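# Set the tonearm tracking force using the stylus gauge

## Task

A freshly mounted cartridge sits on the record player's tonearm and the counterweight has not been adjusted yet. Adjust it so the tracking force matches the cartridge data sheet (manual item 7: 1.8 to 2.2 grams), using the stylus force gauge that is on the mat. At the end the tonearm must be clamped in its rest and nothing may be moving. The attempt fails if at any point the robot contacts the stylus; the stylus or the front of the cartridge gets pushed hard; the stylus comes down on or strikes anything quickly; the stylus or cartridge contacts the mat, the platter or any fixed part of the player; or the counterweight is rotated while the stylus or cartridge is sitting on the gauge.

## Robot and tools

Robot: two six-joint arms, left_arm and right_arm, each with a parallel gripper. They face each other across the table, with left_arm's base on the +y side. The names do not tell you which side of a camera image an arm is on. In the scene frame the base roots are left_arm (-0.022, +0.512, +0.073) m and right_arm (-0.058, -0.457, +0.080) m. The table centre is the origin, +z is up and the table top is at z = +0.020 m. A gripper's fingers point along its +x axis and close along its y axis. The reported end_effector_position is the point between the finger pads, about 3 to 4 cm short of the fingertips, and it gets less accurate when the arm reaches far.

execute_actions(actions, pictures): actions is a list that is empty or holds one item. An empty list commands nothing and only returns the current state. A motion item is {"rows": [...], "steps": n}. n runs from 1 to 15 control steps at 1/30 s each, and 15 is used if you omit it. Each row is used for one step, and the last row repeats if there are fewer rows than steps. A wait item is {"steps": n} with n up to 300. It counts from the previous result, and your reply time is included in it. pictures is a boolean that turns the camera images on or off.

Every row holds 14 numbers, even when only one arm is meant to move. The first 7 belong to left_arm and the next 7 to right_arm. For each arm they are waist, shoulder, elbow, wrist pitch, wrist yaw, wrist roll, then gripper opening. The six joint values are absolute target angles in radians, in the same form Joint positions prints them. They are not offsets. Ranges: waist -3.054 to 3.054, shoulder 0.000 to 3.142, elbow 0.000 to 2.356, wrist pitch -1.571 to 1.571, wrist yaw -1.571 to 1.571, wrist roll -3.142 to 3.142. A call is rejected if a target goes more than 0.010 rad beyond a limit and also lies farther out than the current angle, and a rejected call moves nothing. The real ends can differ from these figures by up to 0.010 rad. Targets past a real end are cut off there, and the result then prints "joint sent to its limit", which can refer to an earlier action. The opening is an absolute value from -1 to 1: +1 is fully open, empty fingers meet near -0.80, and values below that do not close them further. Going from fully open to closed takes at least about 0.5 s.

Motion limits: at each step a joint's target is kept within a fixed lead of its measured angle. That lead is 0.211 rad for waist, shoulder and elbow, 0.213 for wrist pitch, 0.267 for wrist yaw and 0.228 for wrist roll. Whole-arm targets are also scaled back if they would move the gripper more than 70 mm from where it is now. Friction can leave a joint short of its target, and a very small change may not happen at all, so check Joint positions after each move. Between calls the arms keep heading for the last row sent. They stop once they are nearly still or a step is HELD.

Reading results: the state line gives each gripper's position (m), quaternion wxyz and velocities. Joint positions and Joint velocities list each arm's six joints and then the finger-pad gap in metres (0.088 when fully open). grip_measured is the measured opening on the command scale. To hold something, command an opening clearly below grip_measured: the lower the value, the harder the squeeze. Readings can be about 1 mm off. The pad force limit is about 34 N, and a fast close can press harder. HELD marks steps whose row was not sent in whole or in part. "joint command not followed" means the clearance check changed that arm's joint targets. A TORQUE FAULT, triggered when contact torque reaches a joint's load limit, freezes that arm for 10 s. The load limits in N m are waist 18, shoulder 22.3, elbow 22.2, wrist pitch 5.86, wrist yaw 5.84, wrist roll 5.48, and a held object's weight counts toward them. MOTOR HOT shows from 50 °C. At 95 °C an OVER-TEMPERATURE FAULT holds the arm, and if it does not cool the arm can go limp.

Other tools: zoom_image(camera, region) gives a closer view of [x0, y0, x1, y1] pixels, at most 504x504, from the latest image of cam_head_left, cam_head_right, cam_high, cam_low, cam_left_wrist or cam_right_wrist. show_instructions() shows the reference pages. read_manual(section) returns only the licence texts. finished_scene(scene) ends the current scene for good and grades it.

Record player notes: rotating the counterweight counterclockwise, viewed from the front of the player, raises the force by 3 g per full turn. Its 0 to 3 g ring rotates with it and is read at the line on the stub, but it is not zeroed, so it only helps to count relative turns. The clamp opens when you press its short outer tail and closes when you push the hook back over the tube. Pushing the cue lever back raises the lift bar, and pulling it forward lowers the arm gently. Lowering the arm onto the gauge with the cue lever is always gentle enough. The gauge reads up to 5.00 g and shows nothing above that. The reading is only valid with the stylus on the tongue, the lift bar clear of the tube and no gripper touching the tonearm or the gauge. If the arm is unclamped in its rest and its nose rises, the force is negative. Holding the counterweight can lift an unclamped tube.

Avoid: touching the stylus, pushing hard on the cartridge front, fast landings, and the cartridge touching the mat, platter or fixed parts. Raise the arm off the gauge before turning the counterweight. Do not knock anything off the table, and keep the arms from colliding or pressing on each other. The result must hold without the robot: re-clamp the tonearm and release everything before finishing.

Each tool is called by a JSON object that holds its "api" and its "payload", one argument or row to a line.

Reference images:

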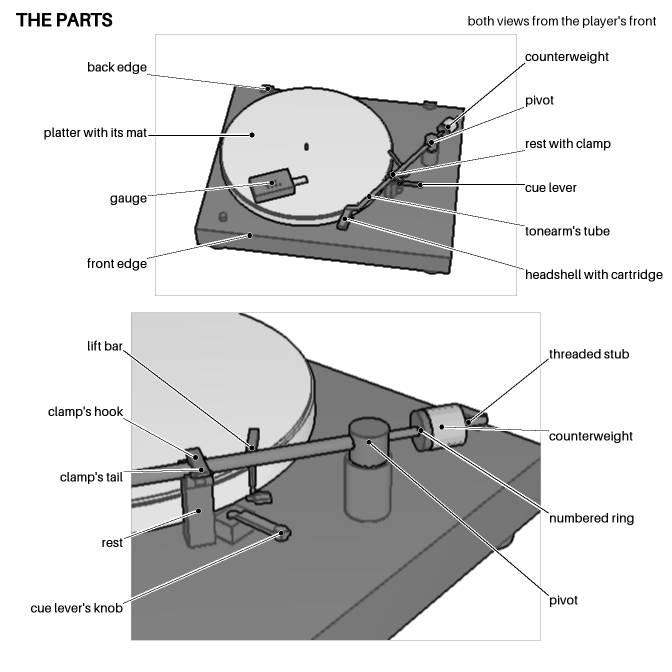

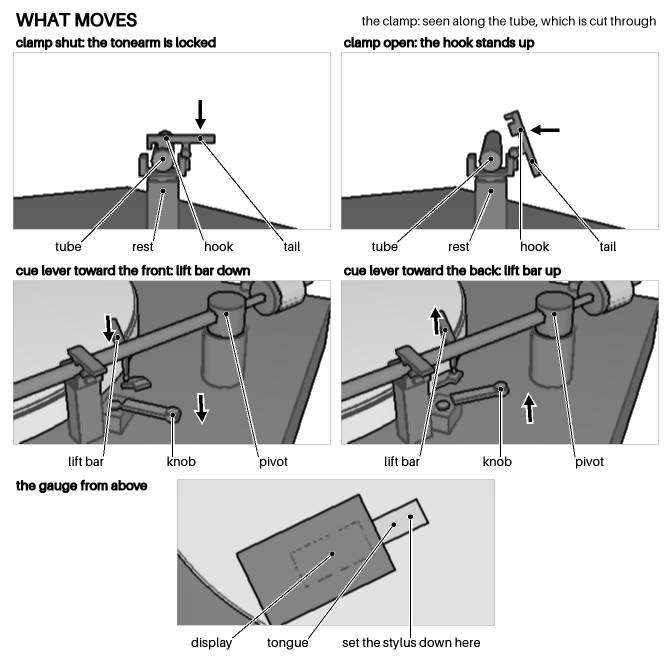

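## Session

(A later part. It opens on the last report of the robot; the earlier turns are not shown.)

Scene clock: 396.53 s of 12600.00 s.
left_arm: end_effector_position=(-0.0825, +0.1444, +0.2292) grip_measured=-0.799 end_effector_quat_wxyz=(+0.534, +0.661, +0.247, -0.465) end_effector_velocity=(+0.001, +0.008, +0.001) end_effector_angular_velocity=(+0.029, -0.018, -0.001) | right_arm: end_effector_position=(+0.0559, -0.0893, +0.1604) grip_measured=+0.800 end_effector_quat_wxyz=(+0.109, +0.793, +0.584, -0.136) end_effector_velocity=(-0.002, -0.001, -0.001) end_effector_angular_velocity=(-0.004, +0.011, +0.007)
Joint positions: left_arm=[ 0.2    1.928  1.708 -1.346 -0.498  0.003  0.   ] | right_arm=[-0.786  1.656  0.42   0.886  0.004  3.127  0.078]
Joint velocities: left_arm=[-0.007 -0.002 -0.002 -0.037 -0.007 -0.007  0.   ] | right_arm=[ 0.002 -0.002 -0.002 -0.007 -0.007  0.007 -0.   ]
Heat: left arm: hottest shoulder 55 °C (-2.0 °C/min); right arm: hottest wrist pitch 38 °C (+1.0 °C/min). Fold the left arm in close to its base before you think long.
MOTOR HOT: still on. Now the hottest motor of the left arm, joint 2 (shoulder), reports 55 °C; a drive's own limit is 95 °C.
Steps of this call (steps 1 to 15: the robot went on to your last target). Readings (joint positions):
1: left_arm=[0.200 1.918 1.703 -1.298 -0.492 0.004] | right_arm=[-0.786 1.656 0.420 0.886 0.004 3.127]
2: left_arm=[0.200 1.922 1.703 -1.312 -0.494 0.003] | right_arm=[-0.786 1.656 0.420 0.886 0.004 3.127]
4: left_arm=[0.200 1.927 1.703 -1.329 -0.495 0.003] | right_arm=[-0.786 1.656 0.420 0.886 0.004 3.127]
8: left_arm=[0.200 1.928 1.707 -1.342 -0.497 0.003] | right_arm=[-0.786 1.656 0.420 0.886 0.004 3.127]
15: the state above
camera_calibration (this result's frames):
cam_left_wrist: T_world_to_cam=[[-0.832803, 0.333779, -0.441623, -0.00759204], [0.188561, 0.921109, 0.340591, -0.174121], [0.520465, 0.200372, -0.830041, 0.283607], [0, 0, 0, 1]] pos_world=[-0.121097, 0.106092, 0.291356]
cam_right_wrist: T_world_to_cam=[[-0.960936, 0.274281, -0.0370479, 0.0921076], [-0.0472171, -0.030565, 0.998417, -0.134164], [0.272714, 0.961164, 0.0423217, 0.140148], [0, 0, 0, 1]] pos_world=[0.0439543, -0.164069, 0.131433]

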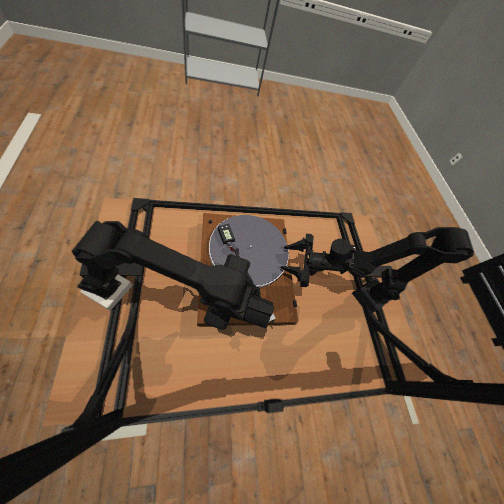

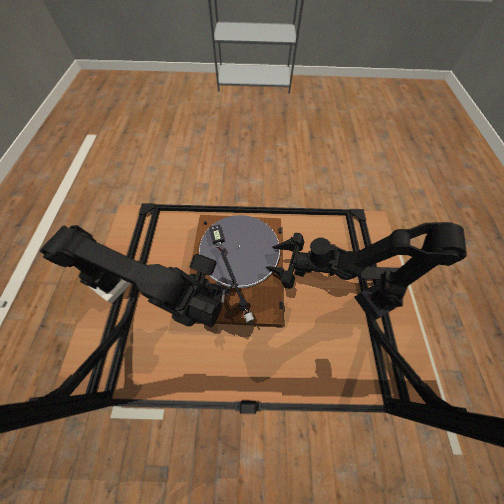

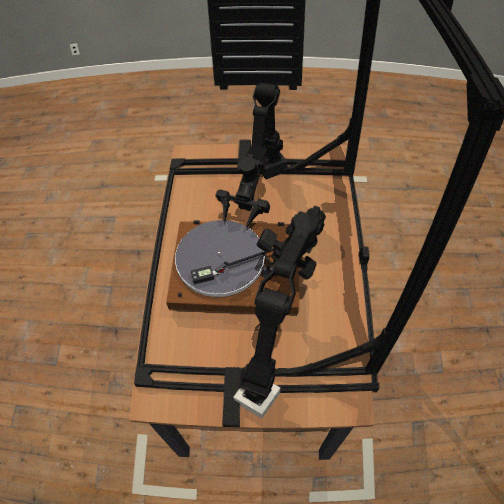

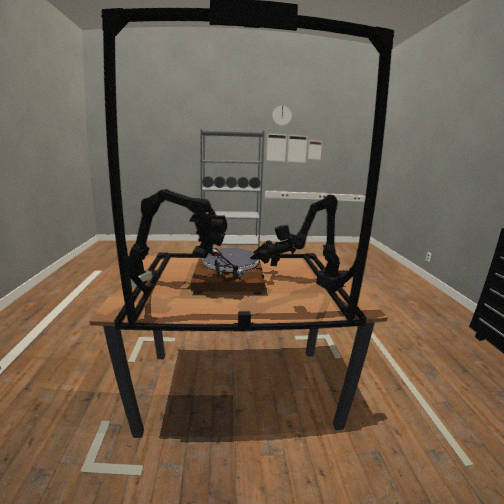

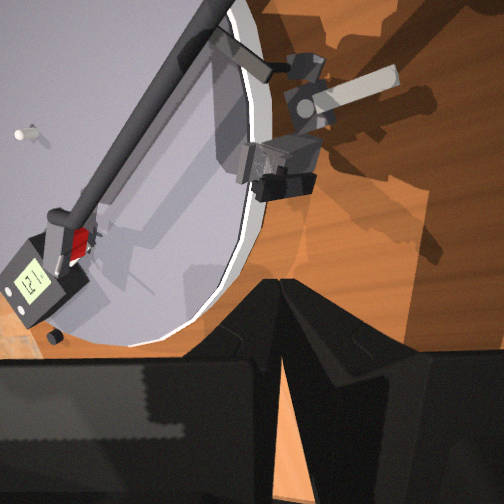

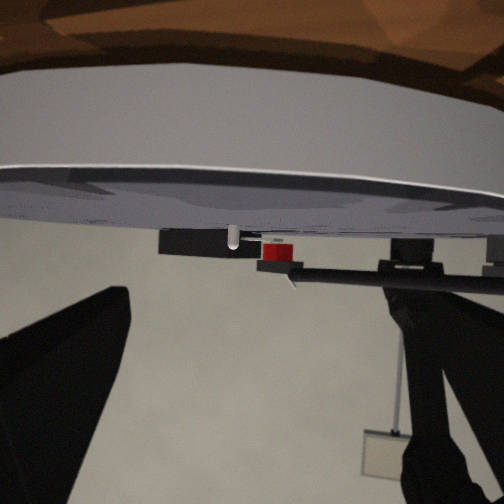

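{"api": "execute_actions", "payload": {
  "actions": [
    {"rows": [[0.19,1.96,1.705,-1.32,-0.5,0,-0.85,-0.787,1.658,0.4225,0.885,0,3.13,0.8],[0.18,1.99,1.705,-1.29,-0.5,0,-0.85,-0.787,1.658,0.4225,0.885,0,3.13,0.8],[0.174,2.02,1.70,-1.26,-0.5,0,-0.85,-0.787,1.658,0.4225,0.885,0,3.13,0.8],[0.174,2.05,1.70,-1.23,-0.5,0,-0.85,-0.787,1.658,0.4225,0.885,0,3.13,0.8],[0.174,2.075,1.70,-1.20,-0.5,0,-0.85,-0.787,1.658,0.4225,0.885,0,3.13,0.8],[0.174,2.085,1.67,-1.16,-0.5,0,-0.85,-0.787,1.658,0.4225,0.885,0,3.13,0.8],[0.174,2.095,1.64,-1.12,-0.5,0,-0.85,-0.787,1.658,0.4225,0.885,0,3.13,0.8],[0.174,2.105,1.61,-1.08,-0.5,0,-0.85,-0.787,1.658,0.4225,0.885,0,3.13,0.8],[0.174,2.115,1.58,-1.04,-0.5,0,-0.85,-0.787,1.658,0.4225,0.885,0,3.13,0.8],[0.174,2.12,1.565,-1.02,-0.5,0,-0.85,-0.787,1.658,0.4225,0.885,0,3.13,0.8]], "steps": 15}
  ],
  "pictures": false
}}

{"api": "execute_actions", "payload": {
  "actions": [
    {"steps": 12}
  ],
  "pictures": false
}}

{"api": "execute_actions", "payload": {
  "actions": [
    {"rows": [[0.209,2.12,1.565,-1.02,-0.5,0,-0.85,-0.787,1.658,0.4225,0.885,0,3.13,0.8]], "steps": 12}
  ],
  "pictures": false
}}

{"api": "execute_actions", "payload": {
  "actions": [
    {"rows": [[0.211,2.13,1.585,-1.026,-0.5,0,-0.85,-0.787,1.658,0.4225,0.885,0,3.13,0.8],[0.213,2.14,1.60,-1.032,-0.5,0,-0.85,-0.787,1.658,0.4225,0.885,0,3.13,0.8],[0.215,2.15,1.617,-1.038,-0.5,0,-0.85,-0.787,1.658,0.4225,0.885,0,3.13,0.8],[0.217,2.16,1.633,-1.044,-0.5,0,-0.85,-0.787,1.658,0.4225,0.885,0,3.13,0.8],[0.219,2.17,1.65,-1.05,-0.5,0,-0.85,-0.787,1.658,0.4225,0.885,0,3.13,0.8],[0.221,2.18,1.667,-1.057,-0.5,0,-0.85,-0.787,1.658,0.4225,0.885,0,3.13,0.8],[0.223,2.19,1.69,-1.064,-0.5,0,-0.85,-0.787,1.658,0.4225,0.885,0,3.13,0.8],[0.223,2.195,1.705,-1.07,-0.5,0,-0.85,-0.787,1.658,0.4225,0.885,0,3.13,0.8],[0.223,2.205,1.715,-1.075,-0.5,0,-0.85,-0.787,1.658,0.4225,0.885,0,3.13,0.8],[0.223,2.215,1.73,-1.08,-0.5,0,-0.85,-0.787,1.658,0.4225,0.885,0,3.13,0.8],[0.223,2.225,1.745,-1.087,-0.5,0,-0.85,-0.787,1.658,0.4225,0.885,0,3.13,0.8]], "steps": 15}
  ],
  "pictures": false
}}

{"api": "execute_actions", "payload": {
  "actions": [
    {"rows": [[0.227,2.232,1.755,-1.09,-0.5,0,-0.85,-0.787,1.658,0.4225,0.885,0,3.13,0.8],[0.231,2.24,1.77,-1.096,-0.5,0,-0.85,-0.787,1.658,0.4225,0.885,0,3.13,0.8]], "steps": 15}
  ],
  "pictures": false
}}

{"api": "execute_actions", "payload": {
  "actions": [
    {"steps": 30}
  ]
}}

Scene clock: 414.03 s of 12600.00 s.
left_arm: end_effector_position=(-0.1029, +0.1184, +0.1242) grip_measured=-0.799 end_effector_quat_wxyz=(+0.523, +0.672, +0.240, -0.466) end_effector_velocity=(-0.005, -0.012, -0.015) end_effector_angular_velocity=(-0.087, +0.027, +0.017) | right_arm: end_effector_position=(+0.0559, -0.0893, +0.1602) grip_measured=+0.800 end_effector_quat_wxyz=(+0.109, +0.793, +0.584, -0.136) end_effector_velocity=(-0.000, +0.000, +0.002) end_effector_angular_velocity=(+0.007, -0.002, +0.016)
Joint positions: left_arm=[ 0.175  2.124  1.572 -1.037 -0.5    0.003  0.   ] | right_arm=[-0.786  1.657  0.42   0.886  0.004  3.127  0.078]
Joint velocities: left_arm=[-0.002  0.007 -0.051  0.139 -0.007 -0.022  0.   ] | right_arm=[-0.007 -0.002 -0.002  0.007 -0.022 -0.007 -0.   ]
Heat: left arm: hottest shoulder 54 °C (-2.0 °C/min); right arm: hottest wrist pitch 38 °C (+1.0 °C/min). Fold the left arm in close to its base before you think long.
MOTOR HOT: still on. Now the hottest motor of the left arm, joint 2 (shoulder), reports 54 °C; a drive's own limit is 95 °C.
Steps of this call (steps 1 to 15: the robot went on to your last target; steps 16 to 90: nothing new was sent; then 14.00 s passed at rest; steps 91 to 105: all 15 steps of this action). Readings (joint positions):
91: left_arm=[0.200 1.932 1.709 -1.344 -0.498 0.003] | right_arm=[-0.786 1.657 0.420 0.886 0.004 3.127]
92: left_arm=[0.199 1.938 1.709 -1.332 -0.500 0.003] | right_arm=[-0.786 1.657 0.420 0.886 0.004 3.127]
94: left_arm=[0.191 1.968 1.709 -1.285 -0.501 0.003] | right_arm=[-0.786 1.657 0.420 0.886 0.004 3.127]
98: left_arm=[0.176 2.057 1.675 -1.161 -0.501 0.003] | right_arm=[-0.786 1.657 0.420 0.886 0.004 3.127]
105: the state above

Scene clock: 414.43 s of 12600.00 s.
left_arm: end_effector_position=(-0.1039, +0.1157, +0.1239) grip_measured=-0.799 end_effector_quat_wxyz=(+0.527, +0.667, +0.239, -0.469) end_effector_velocity=(-0.001, +0.002, +0.003) end_effector_angular_velocity=(-0.010, -0.004, +0.012) | right_arm: end_effector_position=(+0.0559, -0.0893, +0.1602) grip_measured=+0.800 end_effector_quat_wxyz=(+0.109, +0.793, +0.584, -0.136) end_effector_velocity=(-0.003, -0.001, -0.003) end_effector_angular_velocity=(-0.016, -0.009, +0.026)
Joint positions: left_arm=[ 0.175  2.125  1.572 -1.022 -0.5    0.003  0.   ] | right_arm=[-0.786  1.657  0.42   0.886  0.004  3.127  0.078]
Joint velocities: left_arm=[-0.007 -0.007 -0.002 -0.007 -0.007 -0.022  0.   ] | right_arm=[-0.002  0.002 -0.002 -0.007 -0.022 -0.022 -0.   ]
Heat: left arm: hottest shoulder 54 °C (-2.0 °C/min); right arm: hottest wrist pitch 38 °C (+1.0 °C/min). Fold the left arm in close to its base before you think long.
MOTOR HOT: still on. Now the hottest motor of the left arm, joint 2 (shoulder), reports 54 °C; a drive's own limit is 95 °C.
Steps of this call (steps 1 to 12: the robot went on to your last target). Readings (joint positions):
1: left_arm=[0.175 2.125 1.572 -1.031 -0.500 0.003] | right_arm=[-0.786 1.657 0.420 0.886 0.004 3.127]
2: left_arm=[0.175 2.125 1.572 -1.026 -0.500 0.003] | right_arm=[-0.786 1.657 0.420 0.886 0.004 3.127]
4: left_arm=[0.175 2.125 1.572 -1.024 -0.500 0.003] | right_arm=[-0.786 1.657 0.420 0.886 0.004 3.127]
8: left_arm=[0.175 2.124 1.572 -1.022 -0.500 0.003] | right_arm=[-0.786 1.657 0.420 0.886 0.004 3.127]
12: the state above

Scene clock: 414.83 s of 12600.00 s.
left_arm: end_effector_position=(-0.0902, +0.1132, +0.1238) grip_measured=-0.799 end_effector_quat_wxyz=(+0.535, +0.663, +0.250, -0.460) end_effector_velocity=(+0.004, +0.001, +0.002) end_effector_angular_velocity=(-0.011, -0.020, +0.022) | right_arm: end_effector_position=(+0.0559, -0.0893, +0.1602) grip_measured=+0.800 end_effector_quat_wxyz=(+0.109, +0.793, +0.584, -0.136) end_effector_velocity=(-0.001, -0.001, -0.001) end_effector_angular_velocity=(-0.003, +0.016, +0.011)
Joint positions: left_arm=[ 0.209  2.125  1.572 -1.022 -0.499  0.003  0.   ] | right_arm=[-0.786  1.657  0.42   0.886  0.004  3.127  0.078]
Joint velocities: left_arm=[ 0.002 -0.002 -0.002 -0.007 -0.022 -0.022  0.   ] | right_arm=[-0.007 -0.002 -0.002 -0.007 -0.022  0.007 -0.   ]
Heat: left arm: hottest shoulder 54 °C (-2.0 °C/min); right arm: hottest wrist pitch 38 °C (+1.0 °C/min). Fold the left arm in close to its base before you think long.
MOTOR HOT: still on. Now the hottest motor of the left arm, joint 2 (shoulder), reports 54 °C; a drive's own limit is 95 °C.
Steps of this call (steps 1 to 12: all 12 steps of this action). Readings (joint positions):
1: left_arm=[0.176 2.124 1.572 -1.022 -0.500 0.003] | right_arm=[-0.786 1.657 0.420 0.886 0.004 3.127]
2: left_arm=[0.181 2.124 1.572 -1.022 -0.499 0.003] | right_arm=[-0.786 1.657 0.420 0.886 0.004 3.127]
4: left_arm=[0.194 2.125 1.572 -1.022 -0.499 0.003] | right_arm=[-0.786 1.657 0.420 0.886 0.004 3.127]
8: left_arm=[0.209 2.124 1.572 -1.022 -0.499 0.003] | right_arm=[-0.786 1.657 0.420 0.886 0.004 3.127]
12: the state above

Scene clock: 415.33 s of 12600.00 s.
left_arm: end_effector_position=(-0.0928, +0.0895, +0.1265) grip_measured=-0.799 end_effector_quat_wxyz=(+0.538, +0.660, +0.255, -0.457) end_effector_velocity=(-0.007, -0.021, +0.005) end_effector_angular_velocity=(-0.042, +0.007, +0.017) | right_arm: end_effector_position=(+0.0559, -0.0893, +0.1602) grip_measured=+0.800 end_effector_quat_wxyz=(+0.109, +0.793, +0.584, -0.136) end_effector_velocity=(-0.000, -0.001, -0.003) end_effector_angular_velocity=(-0.018, +0.001, +0.007)
Joint positions: left_arm=[ 0.223  2.212  1.724 -1.083 -0.499  0.003  0.   ] | right_arm=[-0.786  1.657  0.42   0.886  0.004  3.127  0.078]
Joint velocities: left_arm=[-0.002  0.056  0.11  -0.022 -0.007 -0.022  0.   ] | right_arm=[-0.002 -0.002  0.002 -0.022 -0.007 -0.007 -0.   ]
Heat: left arm: hottest shoulder 54 °C (-2.0 °C/min); right arm: hottest wrist pitch 38 °C (+1.0 °C/min). Fold the left arm in close to its base before you think long.
MOTOR HOT: still on. Now the hottest motor of the left arm, joint 2 (shoulder), reports 54 °C; a drive's own limit is 95 °C.
Steps of this call (steps 1 to 15: all 15 steps of this action). Readings (joint positions):
1: left_arm=[0.209 2.125 1.572 -1.022 -0.499 0.003] | right_arm=[-0.786 1.657 0.420 0.886 0.004 3.127]
2: left_arm=[0.209 2.125 1.573 -1.023 -0.499 0.003] | right_arm=[-0.786 1.657 0.420 0.886 0.004 3.127]
4: left_arm=[0.210 2.133 1.591 -1.033 -0.499 0.003] | right_arm=[-0.786 1.657 0.420 0.886 0.004 3.127]
8: left_arm=[0.215 2.165 1.650 -1.061 -0.497 0.003] | right_arm=[-0.786 1.657 0.420 0.886 0.004 3.127]
15: the state above

Scene clock: 415.83 s of 12600.00 s.
left_arm: end_effector_position=(-0.0935, +0.0856, +0.1272) grip_measured=-0.799 end_effector_quat_wxyz=(+0.538, +0.661, +0.256, -0.457) end_effector_velocity=(-0.000, +0.005, -0.000) end_effector_angular_velocity=(+0.020, +0.001, +0.004) | right_arm: end_effector_position=(+0.0559, -0.0893, +0.1602) grip_measured=+0.800 end_effector_quat_wxyz=(+0.109, +0.793, +0.584, -0.136) end_effector_velocity=(-0.000, -0.001, +0.000) end_effector_angular_velocity=(+0.000, +0.010, +0.002)
Joint positions: left_arm=[ 0.225  2.229  1.755 -1.099 -0.497  0.003  0.   ] | right_arm=[-0.786  1.657  0.42   0.886  0.004  3.127  0.078]
Joint velocities: left_arm=[-0.002 -0.002 -0.002 -0.022  0.007 -0.007  0.   ] | right_arm=[-0.002 -0.007 -0.002 -0.007 -0.007  0.007 -0.   ]
Heat: left arm: hottest shoulder 54 °C (-2.0 °C/min); right arm: hottest wrist pitch 38 °C (+1.0 °C/min). Fold the left arm in close to its base before you think long.
MOTOR HOT: still on. Now the hottest motor of the left arm, joint 2 (shoulder), reports 54 °C; a drive's own limit is 95 °C.
Steps of this call (steps 1 to 15: all 15 steps of this action). Readings (joint positions):
1: left_arm=[0.223 2.214 1.728 -1.085 -0.499 0.003] | right_arm=[-0.786 1.657 0.420 0.886 0.004 3.127]
2: left_arm=[0.223 2.218 1.736 -1.089 -0.499 0.003] | right_arm=[-0.786 1.657 0.420 0.886 0.004 3.127]
4: left_arm=[0.224 2.224 1.748 -1.092 -0.498 0.003] | right_arm=[-0.786 1.657 0.420 0.886 0.004 3.127]
8: left_arm=[0.225 2.228 1.754 -1.098 -0.497 0.003] | right_arm=[-0.786 1.657 0.420 0.886 0.004 3.127]
15: the state above

Scene clock: 416.83 s of 12600.00 s.
left_arm: end_effector_position=(-0.0935, +0.0856, +0.1271) grip_measured=-0.799 end_effector_quat_wxyz=(+0.538, +0.661, +0.256, -0.457) end_effector_velocity=(+0.000, +0.001, +0.002) end_effector_angular_velocity=(-0.003, -0.007, +0.004) | right_arm: end_effector_position=(+0.0559, -0.0893, +0.1602) grip_measured=+0.800 end_effector_quat_wxyz=(+0.109, +0.793, +0.584, -0.136) end_effector_velocity=(-0.001, -0.002, -0.001) end_effector_angular_velocity=(-0.004, +0.011, +0.002)
Joint positions: left_arm=[ 0.225  2.229  1.755 -1.1   -0.497  0.003  0.   ] | right_arm=[-0.786  1.657  0.42   0.886  0.004  3.127  0.078]
Joint velocities: left_arm=[-0.002 -0.002  0.002 -0.007 -0.007 -0.007  0.   ] | right_arm=[-0.002 -0.007 -0.007 -0.007 -0.007  0.007 -0.   ]
Heat: left arm: hottest shoulder 54 °C (-2.0 °C/min); right arm: hottest wrist pitch 38 °C (+1.0 °C/min). Fold the left arm in close to its base before you think long.
MOTOR HOT: still on. Now the hottest motor of the left arm, joint 2 (shoulder), reports 54 °C; a drive's own limit is 95 °C.
Steps of this call (steps 1 to 15: the robot went on to your last target; steps 16 to 30: nothing new was sent). Readings (joint positions):
1: left_arm=[0.225 2.229 1.755 -1.099 -0.497 0.003] | right_arm=[-0.786 1.657 0.420 0.886 0.004 3.127]
2: left_arm=[0.225 2.229 1.755 -1.099 -0.497 0.003] | right_arm=[-0.786 1.657 0.420 0.886 0.004 3.127]
4: left_arm=[0.225 2.229 1.755 -1.099 -0.497 0.003] | right_arm=[-0.786 1.657 0.420 0.886 0.004 3.127]
8: left_arm=[0.225 2.229 1.755 -1.099 -0.497 0.003] | right_arm=[-0.786 1.657 0.420 0.886 0.004 3.127]
30: the state above
All arms were judged still, so your last target was given up. Only a new action makes them travel on or press farther. Fingers that are still opening or closing keep moving.
camera_calibration (this result's frames):
cam_left_wrist: T_world_to_cam=[[-0.839722, 0.31671, -0.441091, -0.0414646], [0.165309, 0.922839, 0.347909, -0.0864064], [0.517242, 0.219231, -0.827284, 0.214117], [0, 0, 0, 1]] pos_world=[-0.131285, 0.0459304, 0.188908]
cam_right_wrist: T_world_to_cam=[[-0.96094, 0.274267, -0.0370398, 0.0921], [-0.0471048, -0.030201, 0.998433, -0.134002], [0.272719, 0.961179, 0.0419407, 0.140225], [0, 0, 0, 1]] pos_world=[0.0439484, -0.164088, 0.131322]

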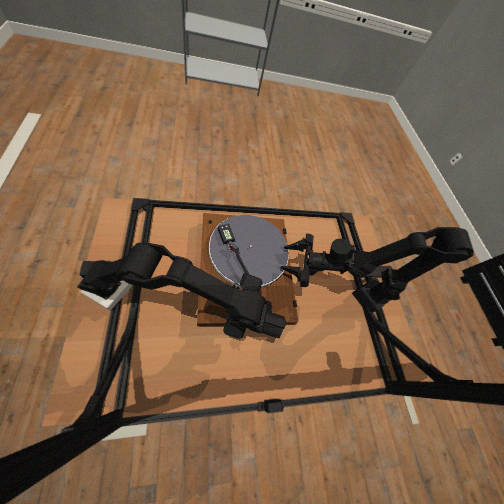

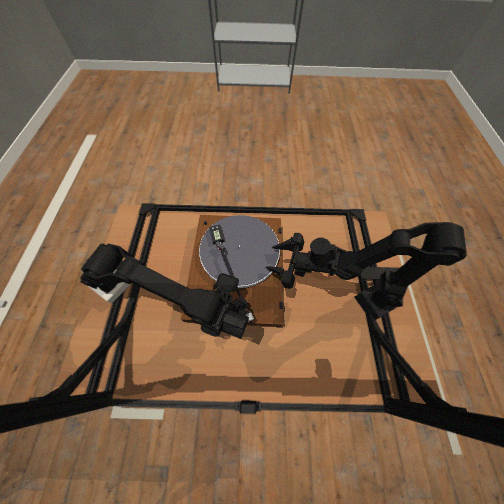

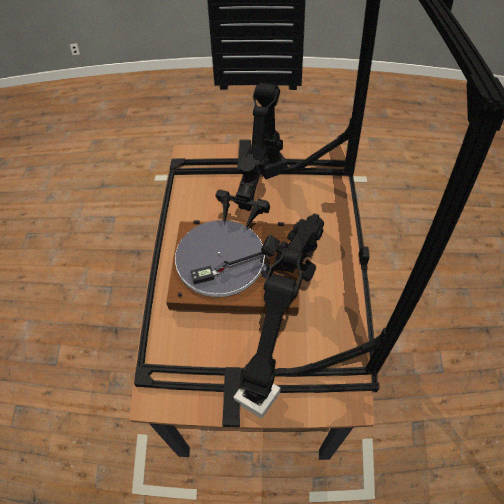

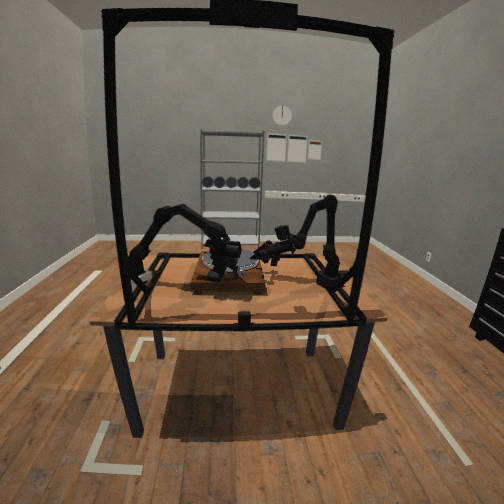

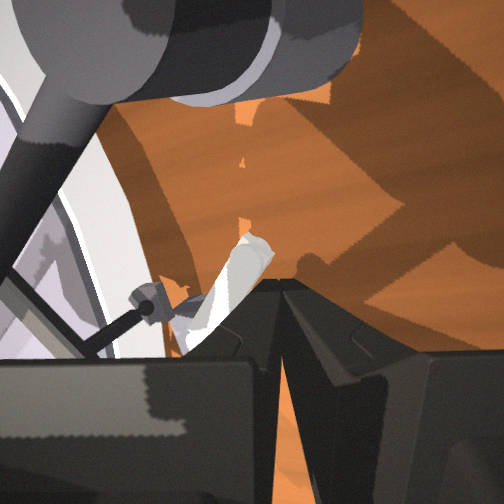

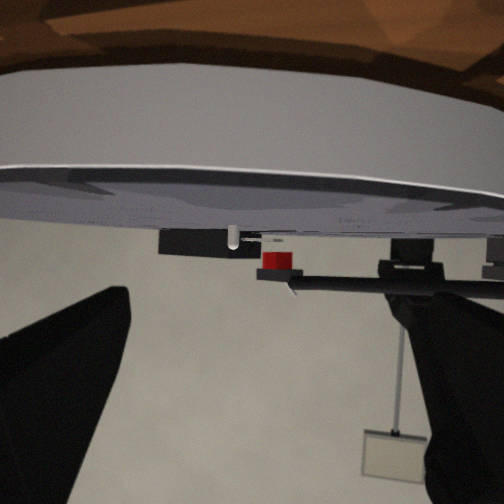

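{"api": "execute_actions", "payload": {
  "actions": [
    {"rows": [[0.215,2.21,1.73,-1.09,-0.5,0,-0.85,-0.787,1.5,0.45,1.0,0,3.0,0.8],[0.205,2.19,1.71,-1.09,-0.5,0,-0.85,-0.787,1.5,0.45,1.0,0,2.9,0.8],[0.20,2.17,1.70,-1.10,-0.5,0,-0.85,-0.787,1.5,0.45,1.0,0,2.8,0.8],[0.20,2.15,1.70,-1.12,-0.5,0,-0.85,-0.787,1.5,0.45,1.0,0,2.7,0.8],[0.20,2.12,1.70,-1.15,-0.5,0,-0.85,-0.787,1.5,0.45,1.0,0,2.6,0.8],[0.20,2.09,1.70,-1.18,-0.5,0,-0.85,-0.787,1.5,0.45,1.0,0,2.5,0.8],[0.20,2.06,1.71,-1.22,-0.5,0,-0.85,-0.787,1.5,0.45,1.0,0.2,2.4,0.8],[0.20,2.02,1.714,-1.26,-0.5,0,-0.85,-0.787,1.5,0.45,1.0,0.4,2.3,0.8],[0.20,1.98,1.714,-1.30,-0.5,0,-0.85,-0.787,1.5,0.45,1.0,0.6,2.2,0.8],[0.20,1.935,1.714,-1.35,-0.5,0,-0.85,-0.787,1.5,0.45,1.0,1.33,0,0.8]], "steps": 15}
  ],
  "pictures": false
}}

{"api": "execute_actions", "payload": {
  "actions": [
    {"rows": [[0.20,1.935,1.714,-1.35,-0.5,0,-0.85,0.239,1.5,0.45,1.0,1.33,0,0.8]], "steps": 15}
  ],
  "pictures": false
}}

{"api": "execute_actions", "payload": {
  "actions": [
    {"rows": [[0.25,1.96,1.76,-1.37,-0.45,0.13,-0.6,0.239,1.5,0.45,1.0,1.33,0,0.8],[0.30,1.985,1.80,-1.385,-0.4,0.26,-0.4,0.239,1.5,0.45,1.0,1.33,0,0.8],[0.35,2.01,1.85,-1.40,-0.35,0.39,-0.2,0.239,1.5,0.45,1.0,1.33,0,0.8],[0.40,2.035,1.89,-1.42,-0.3,0.52,-0.2,0.239,1.5,0.45,1.0,1.33,0,0.8],[0.45,2.06,1.94,-1.435,-0.25,0.65,-0.2,0.239,1.5,0.45,1.0,1.33,0,0.8],[0.50,2.085,1.98,-1.45,-0.2,0.78,-0.2,0.239,1.5,0.45,1.0,1.33,0,0.8],[0.55,2.11,2.02,-1.47,-0.15,0.91,-0.2,0.239,1.5,0.45,1.0,1.33,0,0.8],[0.60,2.135,2.06,-1.485,-0.1,1.04,-0.2,0.239,1.5,0.45,1.0,1.33,0,0.8],[0.65,2.16,2.10,-1.50,-0.05,1.17,-0.2,0.239,1.5,0.45,1.0,1.33,0,0.8],[0.701,2.185,2.14,-1.52,0,1.282,-0.2,0.239,1.5,0.45,1.0,1.33,0,0.8]], "steps": 15}
  ],
  "pictures": false
}}

{"api": "execute_actions", "payload": {
  "actions": [
    {"steps": 20}
  ],
  "pictures": false
}}

{"api": "execute_actions", "payload": {
  "actions": [
    {"rows": [[0.701,2.19,2.10,-1.48,0,1.282,-0.2,0.239,1.6,0.48,1.07,1.33,0,0.8],[0.701,2.195,2.07,-1.45,0,1.282,-0.2,0.239,1.7,0.52,1.14,1.33,0,0.8],[0.701,2.2,2.04,-1.42,0,1.282,-0.2,0.239,1.8,0.55,1.21,1.33,0,0.8],[0.701,2.2,2.01,-1.39,0,1.282,-0.2,0.239,1.9,0.59,1.29,1.33,0,0.8],[0.701,2.2,1.98,-1.36,0,1.282,-0.2,0.239,2.0,0.62,1.36,1.33,0,0.8]], "steps": 15}
  ],
  "pictures": false
}}

{"api": "execute_actions", "payload": {
  "actions": [
    {"steps": 10}
  ]
}}

Scene clock: 438.07 s of 12600.00 s.
left_arm: end_effector_position=(-0.0836, +0.1401, +0.2305) grip_measured=-0.799 end_effector_quat_wxyz=(+0.540, +0.656, +0.244, -0.468) end_effector_velocity=(+0.018, +0.042, +0.083) end_effector_angular_velocity=(-0.070, +0.003, +0.017) | right_arm: end_effector_position=(+0.1368, -0.1374, +0.2548) grip_measured=+0.800 end_effector_quat_wxyz=(+0.451, +0.840, +0.275, +0.123) end_effector_velocity=(+0.197, -0.278, +0.013) end_effector_angular_velocity=(-1.609, -1.218, -2.174)
Joint positions: left_arm=[ 0.2    1.932  1.717 -1.333 -0.501  0.003  0.   ] | right_arm=[-0.786  1.504  0.453  0.998  0.659  2.202  0.078]
Joint velocities: left_arm=[-0.002 -0.222  0.017 -0.183 -0.022 -0.022  0.   ] | right_arm=[-0.007 -0.007  0.002 -0.007  2.249 -1.927 -0.   ]
Heat: left arm: hottest shoulder 55 °C (+0.0 °C/min); right arm: hottest shoulder 38 °C (+0.0 °C/min). Fold the left arm in close to its base before you think long.
MOTOR HOT: still on. Now the hottest motor of the left arm, joint 2 (shoulder), reports 55 °C; a drive's own limit is 95 °C.
Steps of this call (steps 1 to 90: nothing new was sent; then 17.73 s passed at rest; steps 91 to 105: all 15 steps of this action). Readings (joint positions):
91: left_arm=[0.225 2.229 1.754 -1.099 -0.497 0.003] | right_arm=[-0.786 1.639 0.421 0.894 0.004 3.106]
92: left_arm=[0.223 2.226 1.748 -1.093 -0.498 0.003] | right_arm=[-0.786 1.615 0.419 0.916 0.004 3.053]
94: left_arm=[0.217 2.207 1.728 -1.099 -0.498 0.003] | right_arm=[-0.786 1.556 0.430 0.971 0.004 2.922]
98: left_arm=[0.202 2.127 1.709 -1.185 -0.498 0.003] | right_arm=[-0.781 1.504 0.453 0.996 0.116 2.661]
105: the state above

Scene clock: 438.57 s of 12600.00 s.
left_arm: end_effector_position=(-0.0827, +0.1427, +0.2296) grip_measured=-0.799 end_effector_quat_wxyz=(+0.536, +0.661, +0.246, -0.464) end_effector_velocity=(+0.001, +0.002, +0.001) end_effector_angular_velocity=(+0.001, -0.008, +0.004) | right_arm: end_effector_position=(-0.0915, -0.1413, +0.2590) grip_measured=+0.800 end_effector_quat_wxyz=(+0.764, +0.500, +0.229, +0.336) end_effector_velocity=(-0.557, -0.065, -0.002) end_effector_angular_velocity=(-1.318, -1.462, +1.760)
Joint positions: left_arm=[ 0.2    1.934  1.717 -1.348 -0.501  0.003  0.   ] | right_arm=[0.096 1.504 0.453 0.998 1.315 1.216 0.078]
Joint velocities: left_arm=[-0.002 -0.002 -0.002 -0.007 -0.007 -0.007  0.   ] | right_arm=[ 1.785  0.002 -0.002 -0.007  0.051 -1.956 -0.001]
Heat: left arm: hottest shoulder 55 °C (+0.0 °C/min); right arm: hottest shoulder 38 °C (+0.0 °C/min). Fold the left arm in close to its base before you think long.
MOTOR HOT: still on. Now the hottest motor of the left arm, joint 2 (shoulder), reports 55 °C; a drive's own limit is 95 °C.
Steps of this call (steps 1 to 15: all 15 steps of this action). Readings (joint positions):
1: left_arm=[0.200 1.928 1.717 -1.338 -0.501 0.003] | right_arm=[-0.762 1.504 0.453 0.998 0.752 2.135]
2: left_arm=[0.200 1.928 1.717 -1.342 -0.501 0.003] | right_arm=[-0.707 1.504 0.453 0.998 0.830 2.069]
4: left_arm=[0.200 1.933 1.717 -1.345 -0.501 0.003] | right_arm=[-0.580 1.504 0.453 0.998 0.975 1.938]
8: left_arm=[0.200 1.934 1.717 -1.347 -0.501 0.003] | right_arm=[-0.332 1.504 0.453 0.998 1.233 1.676]
15: the state above

Scene clock: 439.07 s of 12600.00 s.
left_arm: end_effector_position=(+0.0488, +0.1007, +0.2214) grip_measured=-0.204 end_effector_quat_wxyz=(+0.271, +0.663, +0.267, -0.644) end_effector_velocity=(+0.027, -0.009, +0.004) end_effector_angular_velocity=(+0.017, +0.279, -1.840) | right_arm: end_effector_position=(-0.1340, -0.1498, +0.2590) grip_measured=+0.800 end_effector_quat_wxyz=(+0.882, +0.078, +0.048, +0.463) end_effector_velocity=(-0.001, +0.000, -0.002) end_effector_angular_velocity=(-1.119, -1.619, +0.035)
Joint positions: left_arm=[ 0.718  2.172  2.112 -1.511 -0.027  0.952  0.029] | right_arm=[0.236 1.504 0.453 0.998 1.325 0.233 0.078]
Joint velocities: left_arm=[ 0.159  0.085  0.159 -0.081  0.271  2.     0.002] | right_arm=[ 0.002  0.002 -0.002 -0.007 -0.007 -1.956 -0.   ]
Heat: left arm: hottest shoulder 55 °C (+0.0 °C/min); right arm: hottest shoulder 38 °C (+0.0 °C/min). Fold the left arm in close to its base before you think long.
MOTOR HOT: still on. Now the hottest motor of the left arm, joint 2 (shoulder), reports 55 °C; a drive's own limit is 95 °C.
Steps of this call (steps 1 to 15: all 15 steps of this action). Readings (joint positions):
1: left_arm=[0.204 1.937 1.723 -1.354 -0.487 0.032] | right_arm=[0.149 1.504 0.453 0.998 1.317 1.151]
2: left_arm=[0.217 1.946 1.738 -1.366 -0.459 0.097] | right_arm=[0.185 1.504 0.453 0.998 1.317 1.086]
4: left_arm=[0.274 1.978 1.797 -1.385 -0.388 0.230] | right_arm=[0.220 1.504 0.453 0.998 1.321 0.955]
8: left_arm=[0.465 2.069 1.954 -1.443 -0.215 0.491] | right_arm=[0.232 1.504 0.453 0.998 1.325 0.694]
15: the state above

Scene clock: 439.73 s of 12600.00 s.
left_arm: end_effector_position=(+0.0372, +0.0974, +0.2241) grip_measured=-0.200 end_effector_quat_wxyz=(+0.155, +0.691, +0.151, -0.690) end_effector_velocity=(-0.000, +0.001, +0.002) end_effector_angular_velocity=(+0.003, -0.007, +0.005) | right_arm: end_effector_position=(-0.1341, -0.1499, +0.2592) grip_measured=+0.800 end_effector_quat_wxyz=(+0.885, -0.023, -0.005, +0.465) end_effector_velocity=(+0.001, -0.001, -0.001) end_effector_angular_velocity=(-0.009, -0.011, -0.005)
Joint positions: left_arm=[ 0.699  2.175  2.128 -1.518 -0.002  1.277  0.029] | right_arm=[0.236 1.504 0.453 1.    1.325 0.005 0.078]
Joint velocities: left_arm=[-0.002 -0.002  0.002 -0.007 -0.007 -0.007  0.   ] | right_arm=[ 0.002 -0.002 -0.002 -0.007  0.007 -0.007 -0.   ]
Heat: left arm: hottest shoulder 55 °C (+0.0 °C/min); right arm: hottest shoulder 38 °C (+0.0 °C/min). Fold the left arm in close to its base before you think long.
MOTOR HOT: still on. Now the hottest motor of the left arm, joint 2 (shoulder), reports 55 °C; a drive's own limit is 95 °C.
Steps of this call (steps 1 to 20: the robot went on to your last target). Readings (joint positions):
1: left_arm=[0.720 2.174 2.117 -1.513 -0.019 1.017] | right_arm=[0.236 1.504 0.453 0.998 1.325 0.168]
2: left_arm=[0.717 2.175 2.120 -1.514 -0.014 1.082] | right_arm=[0.236 1.504 0.453 0.999 1.325 0.117]
4: left_arm=[0.708 2.175 2.125 -1.517 -0.006 1.183] | right_arm=[0.236 1.504 0.453 0.999 1.325 0.059]
8: left_arm=[0.699 2.175 2.128 -1.517 -0.002 1.256] | right_arm=[0.236 1.504 0.453 1.000 1.325 0.017]
20: the state above

Scene clock: 440.23 s of 12600.00 s.
left_arm: end_effector_position=(+0.0383, +0.0899, +0.1776) grip_measured=-0.200 end_effector_quat_wxyz=(+0.150, +0.691, +0.155, -0.690) end_effector_velocity=(-0.001, +0.004, -0.004) end_effector_angular_velocity=(+0.023, -0.004, +0.019) | right_arm: end_effector_position=(-0.1717, -0.1079, +0.1935) grip_measured=+0.800 end_effector_quat_wxyz=(+0.886, -0.011, -0.003, +0.464) end_effector_velocity=(-0.004, +0.008, +0.013) end_effector_angular_velocity=(+0.055, +0.042, -0.015)
Joint positions: left_arm=[ 0.699  2.203  1.987 -1.363 -0.002  1.278  0.029] | right_arm=[0.238 1.989 0.61  1.354 1.33  0.002 0.078]
Joint velocities: left_arm=[-0.002  0.002 -0.012 -0.007 -0.007 -0.022 -0.   ] | right_arm=[-0.007  0.007  0.046  0.051  0.007 -0.022  0.   ]
Heat: left arm: hottest shoulder 55 °C (+0.0 °C/min); right arm: hottest shoulder 38 °C (+0.0 °C/min). Fold the left arm in close to its base before you think long.
MOTOR HOT: still on. Now the hottest motor of the left arm, joint 2 (shoulder), reports 55 °C; a drive's own limit is 95 °C.
Steps of this call (steps 1 to 15: all 15 steps of this action). Readings (joint positions):
1: left_arm=[0.699 2.176 2.126 -1.513 -0.002 1.277] | right_arm=[0.236 1.519 0.455 1.021 1.328 0.004]
2: left_arm=[0.699 2.176 2.117 -1.495 -0.002 1.277] | right_arm=[0.236 1.557 0.467 1.059 1.333 0.004]
4: left_arm=[0.699 2.176 2.083 -1.447 -0.002 1.277] | right_arm=[0.236 1.673 0.516 1.152 1.334 0.004]
8: left_arm=[0.699 2.192 2.008 -1.383 -0.002 1.278] | right_arm=[0.238 1.896 0.600 1.308 1.331 0.003]
15: the state above

Scene clock: 440.57 s of 12600.00 s.
left_arm: end_effector_position=(+0.0383, +0.0897, +0.1775) grip_measured=-0.200 end_effector_quat_wxyz=(+0.150, +0.691, +0.155, -0.690) end_effector_velocity=(-0.000, +0.001, +0.002) end_effector_angular_velocity=(+0.003, -0.007, +0.005) | right_arm: end_effector_position=(-0.1722, -0.1074, +0.1935) grip_measured=+0.800 end_effector_quat_wxyz=(+0.886, -0.010, -0.002, +0.464) end_effector_velocity=(+0.000, +0.000, -0.001) end_effector_angular_velocity=(-0.010, -0.011, +0.005)
Joint positions: left_arm=[ 0.699  2.203  1.987 -1.362 -0.002  1.278  0.029] | right_arm=[0.238 1.992 0.613 1.358 1.33  0.002 0.078]
Joint velocities: left_arm=[-0.002 -0.002  0.002 -0.007 -0.007 -0.007 -0.   ] | right_arm=[-0.002 -0.002 -0.002 -0.007 -0.007 -0.007 -0.   ]
Heat: left arm: hottest shoulder 55 °C (+0.0 °C/min); right arm: hottest shoulder 38 °C (+0.0 °C/min). Fold the left arm in close to its base before you think long.
MOTOR HOT: still on. Now the hottest motor of the left arm, joint 2 (shoulder), reports 55 °C; a drive's own limit is 95 °C.
Steps of this call (steps 1 to 10: the robot went on to your last target). Readings (joint positions):
1: left_arm=[0.699 2.203 1.987 -1.363 -0.002 1.278] | right_arm=[0.238 1.989 0.611 1.355 1.330 0.002]
2: left_arm=[0.699 2.203 1.987 -1.363 -0.002 1.278] | right_arm=[0.238 1.989 0.612 1.356 1.330 0.002]
4: left_arm=[0.699 2.203 1.987 -1.363 -0.002 1.278] | right_arm=[0.238 1.990 0.612 1.357 1.330 0.002]
8: left_arm=[0.699 2.203 1.987 -1.362 -0.002 1.278] | right_arm=[0.238 1.992 0.612 1.358 1.330 0.002]
10: the state above
camera_calibration (this result's frames):
cam_left_wrist: T_world_to_cam=[[-0.401607, 0.91463, 0.0465211, -0.0668412], [0.855477, 0.356531, 0.375559, -0.110043], [0.326912, 0.190625, -0.92563, 0.214056], [0, 0, 0, 1]] pos_world=[-0.00268149, 0.0595645, 0.242574]
cam_right_wrist: T_world_to_cam=[[0.814889, -0.577696, 0.0471469, 0.0771126], [-0.188678, -0.341296, -0.920824, 0.135059], [0.548048, 0.741474, -0.387117, 0.325252], [0, 0, 0, 1]] pos_world=[-0.215609, -0.150523, 0.24664]

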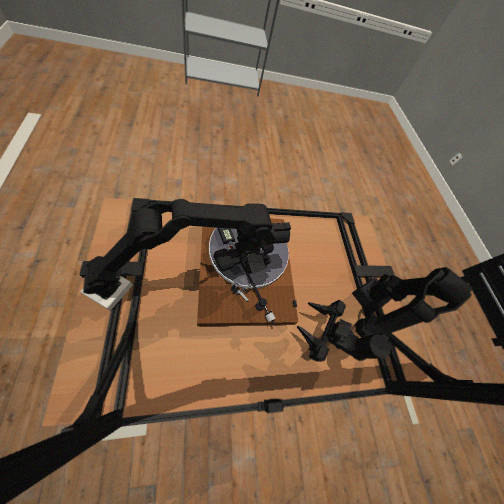

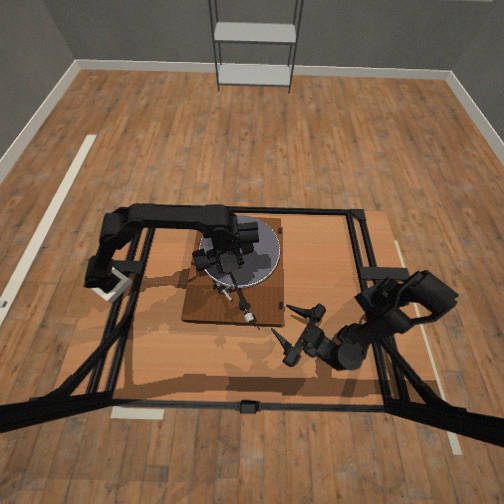

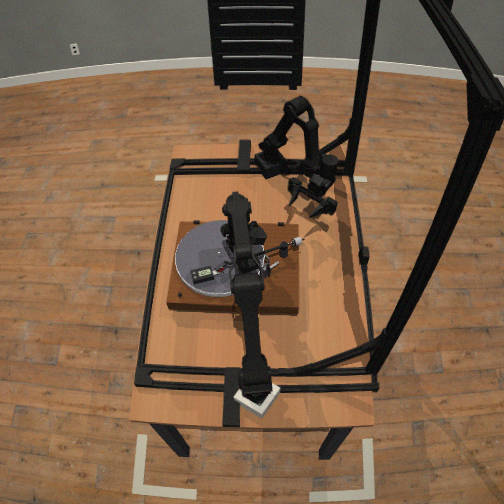

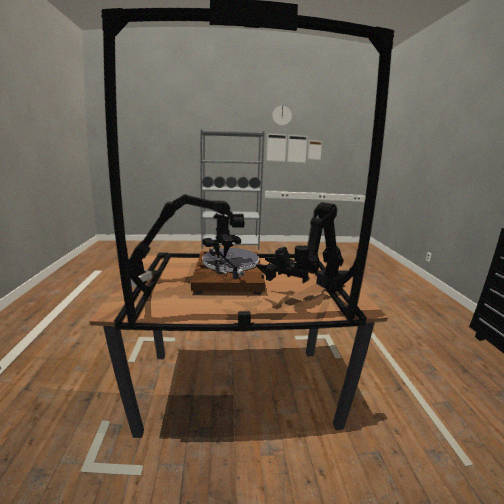

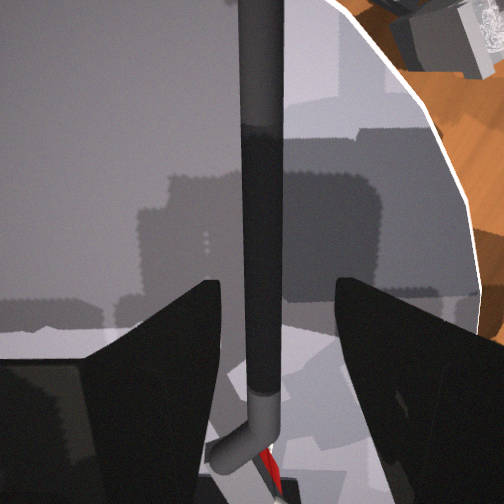

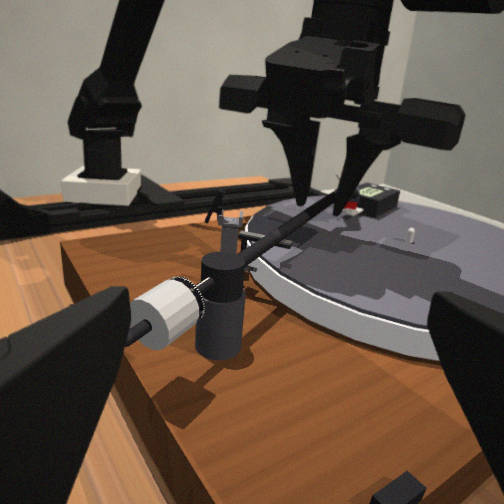

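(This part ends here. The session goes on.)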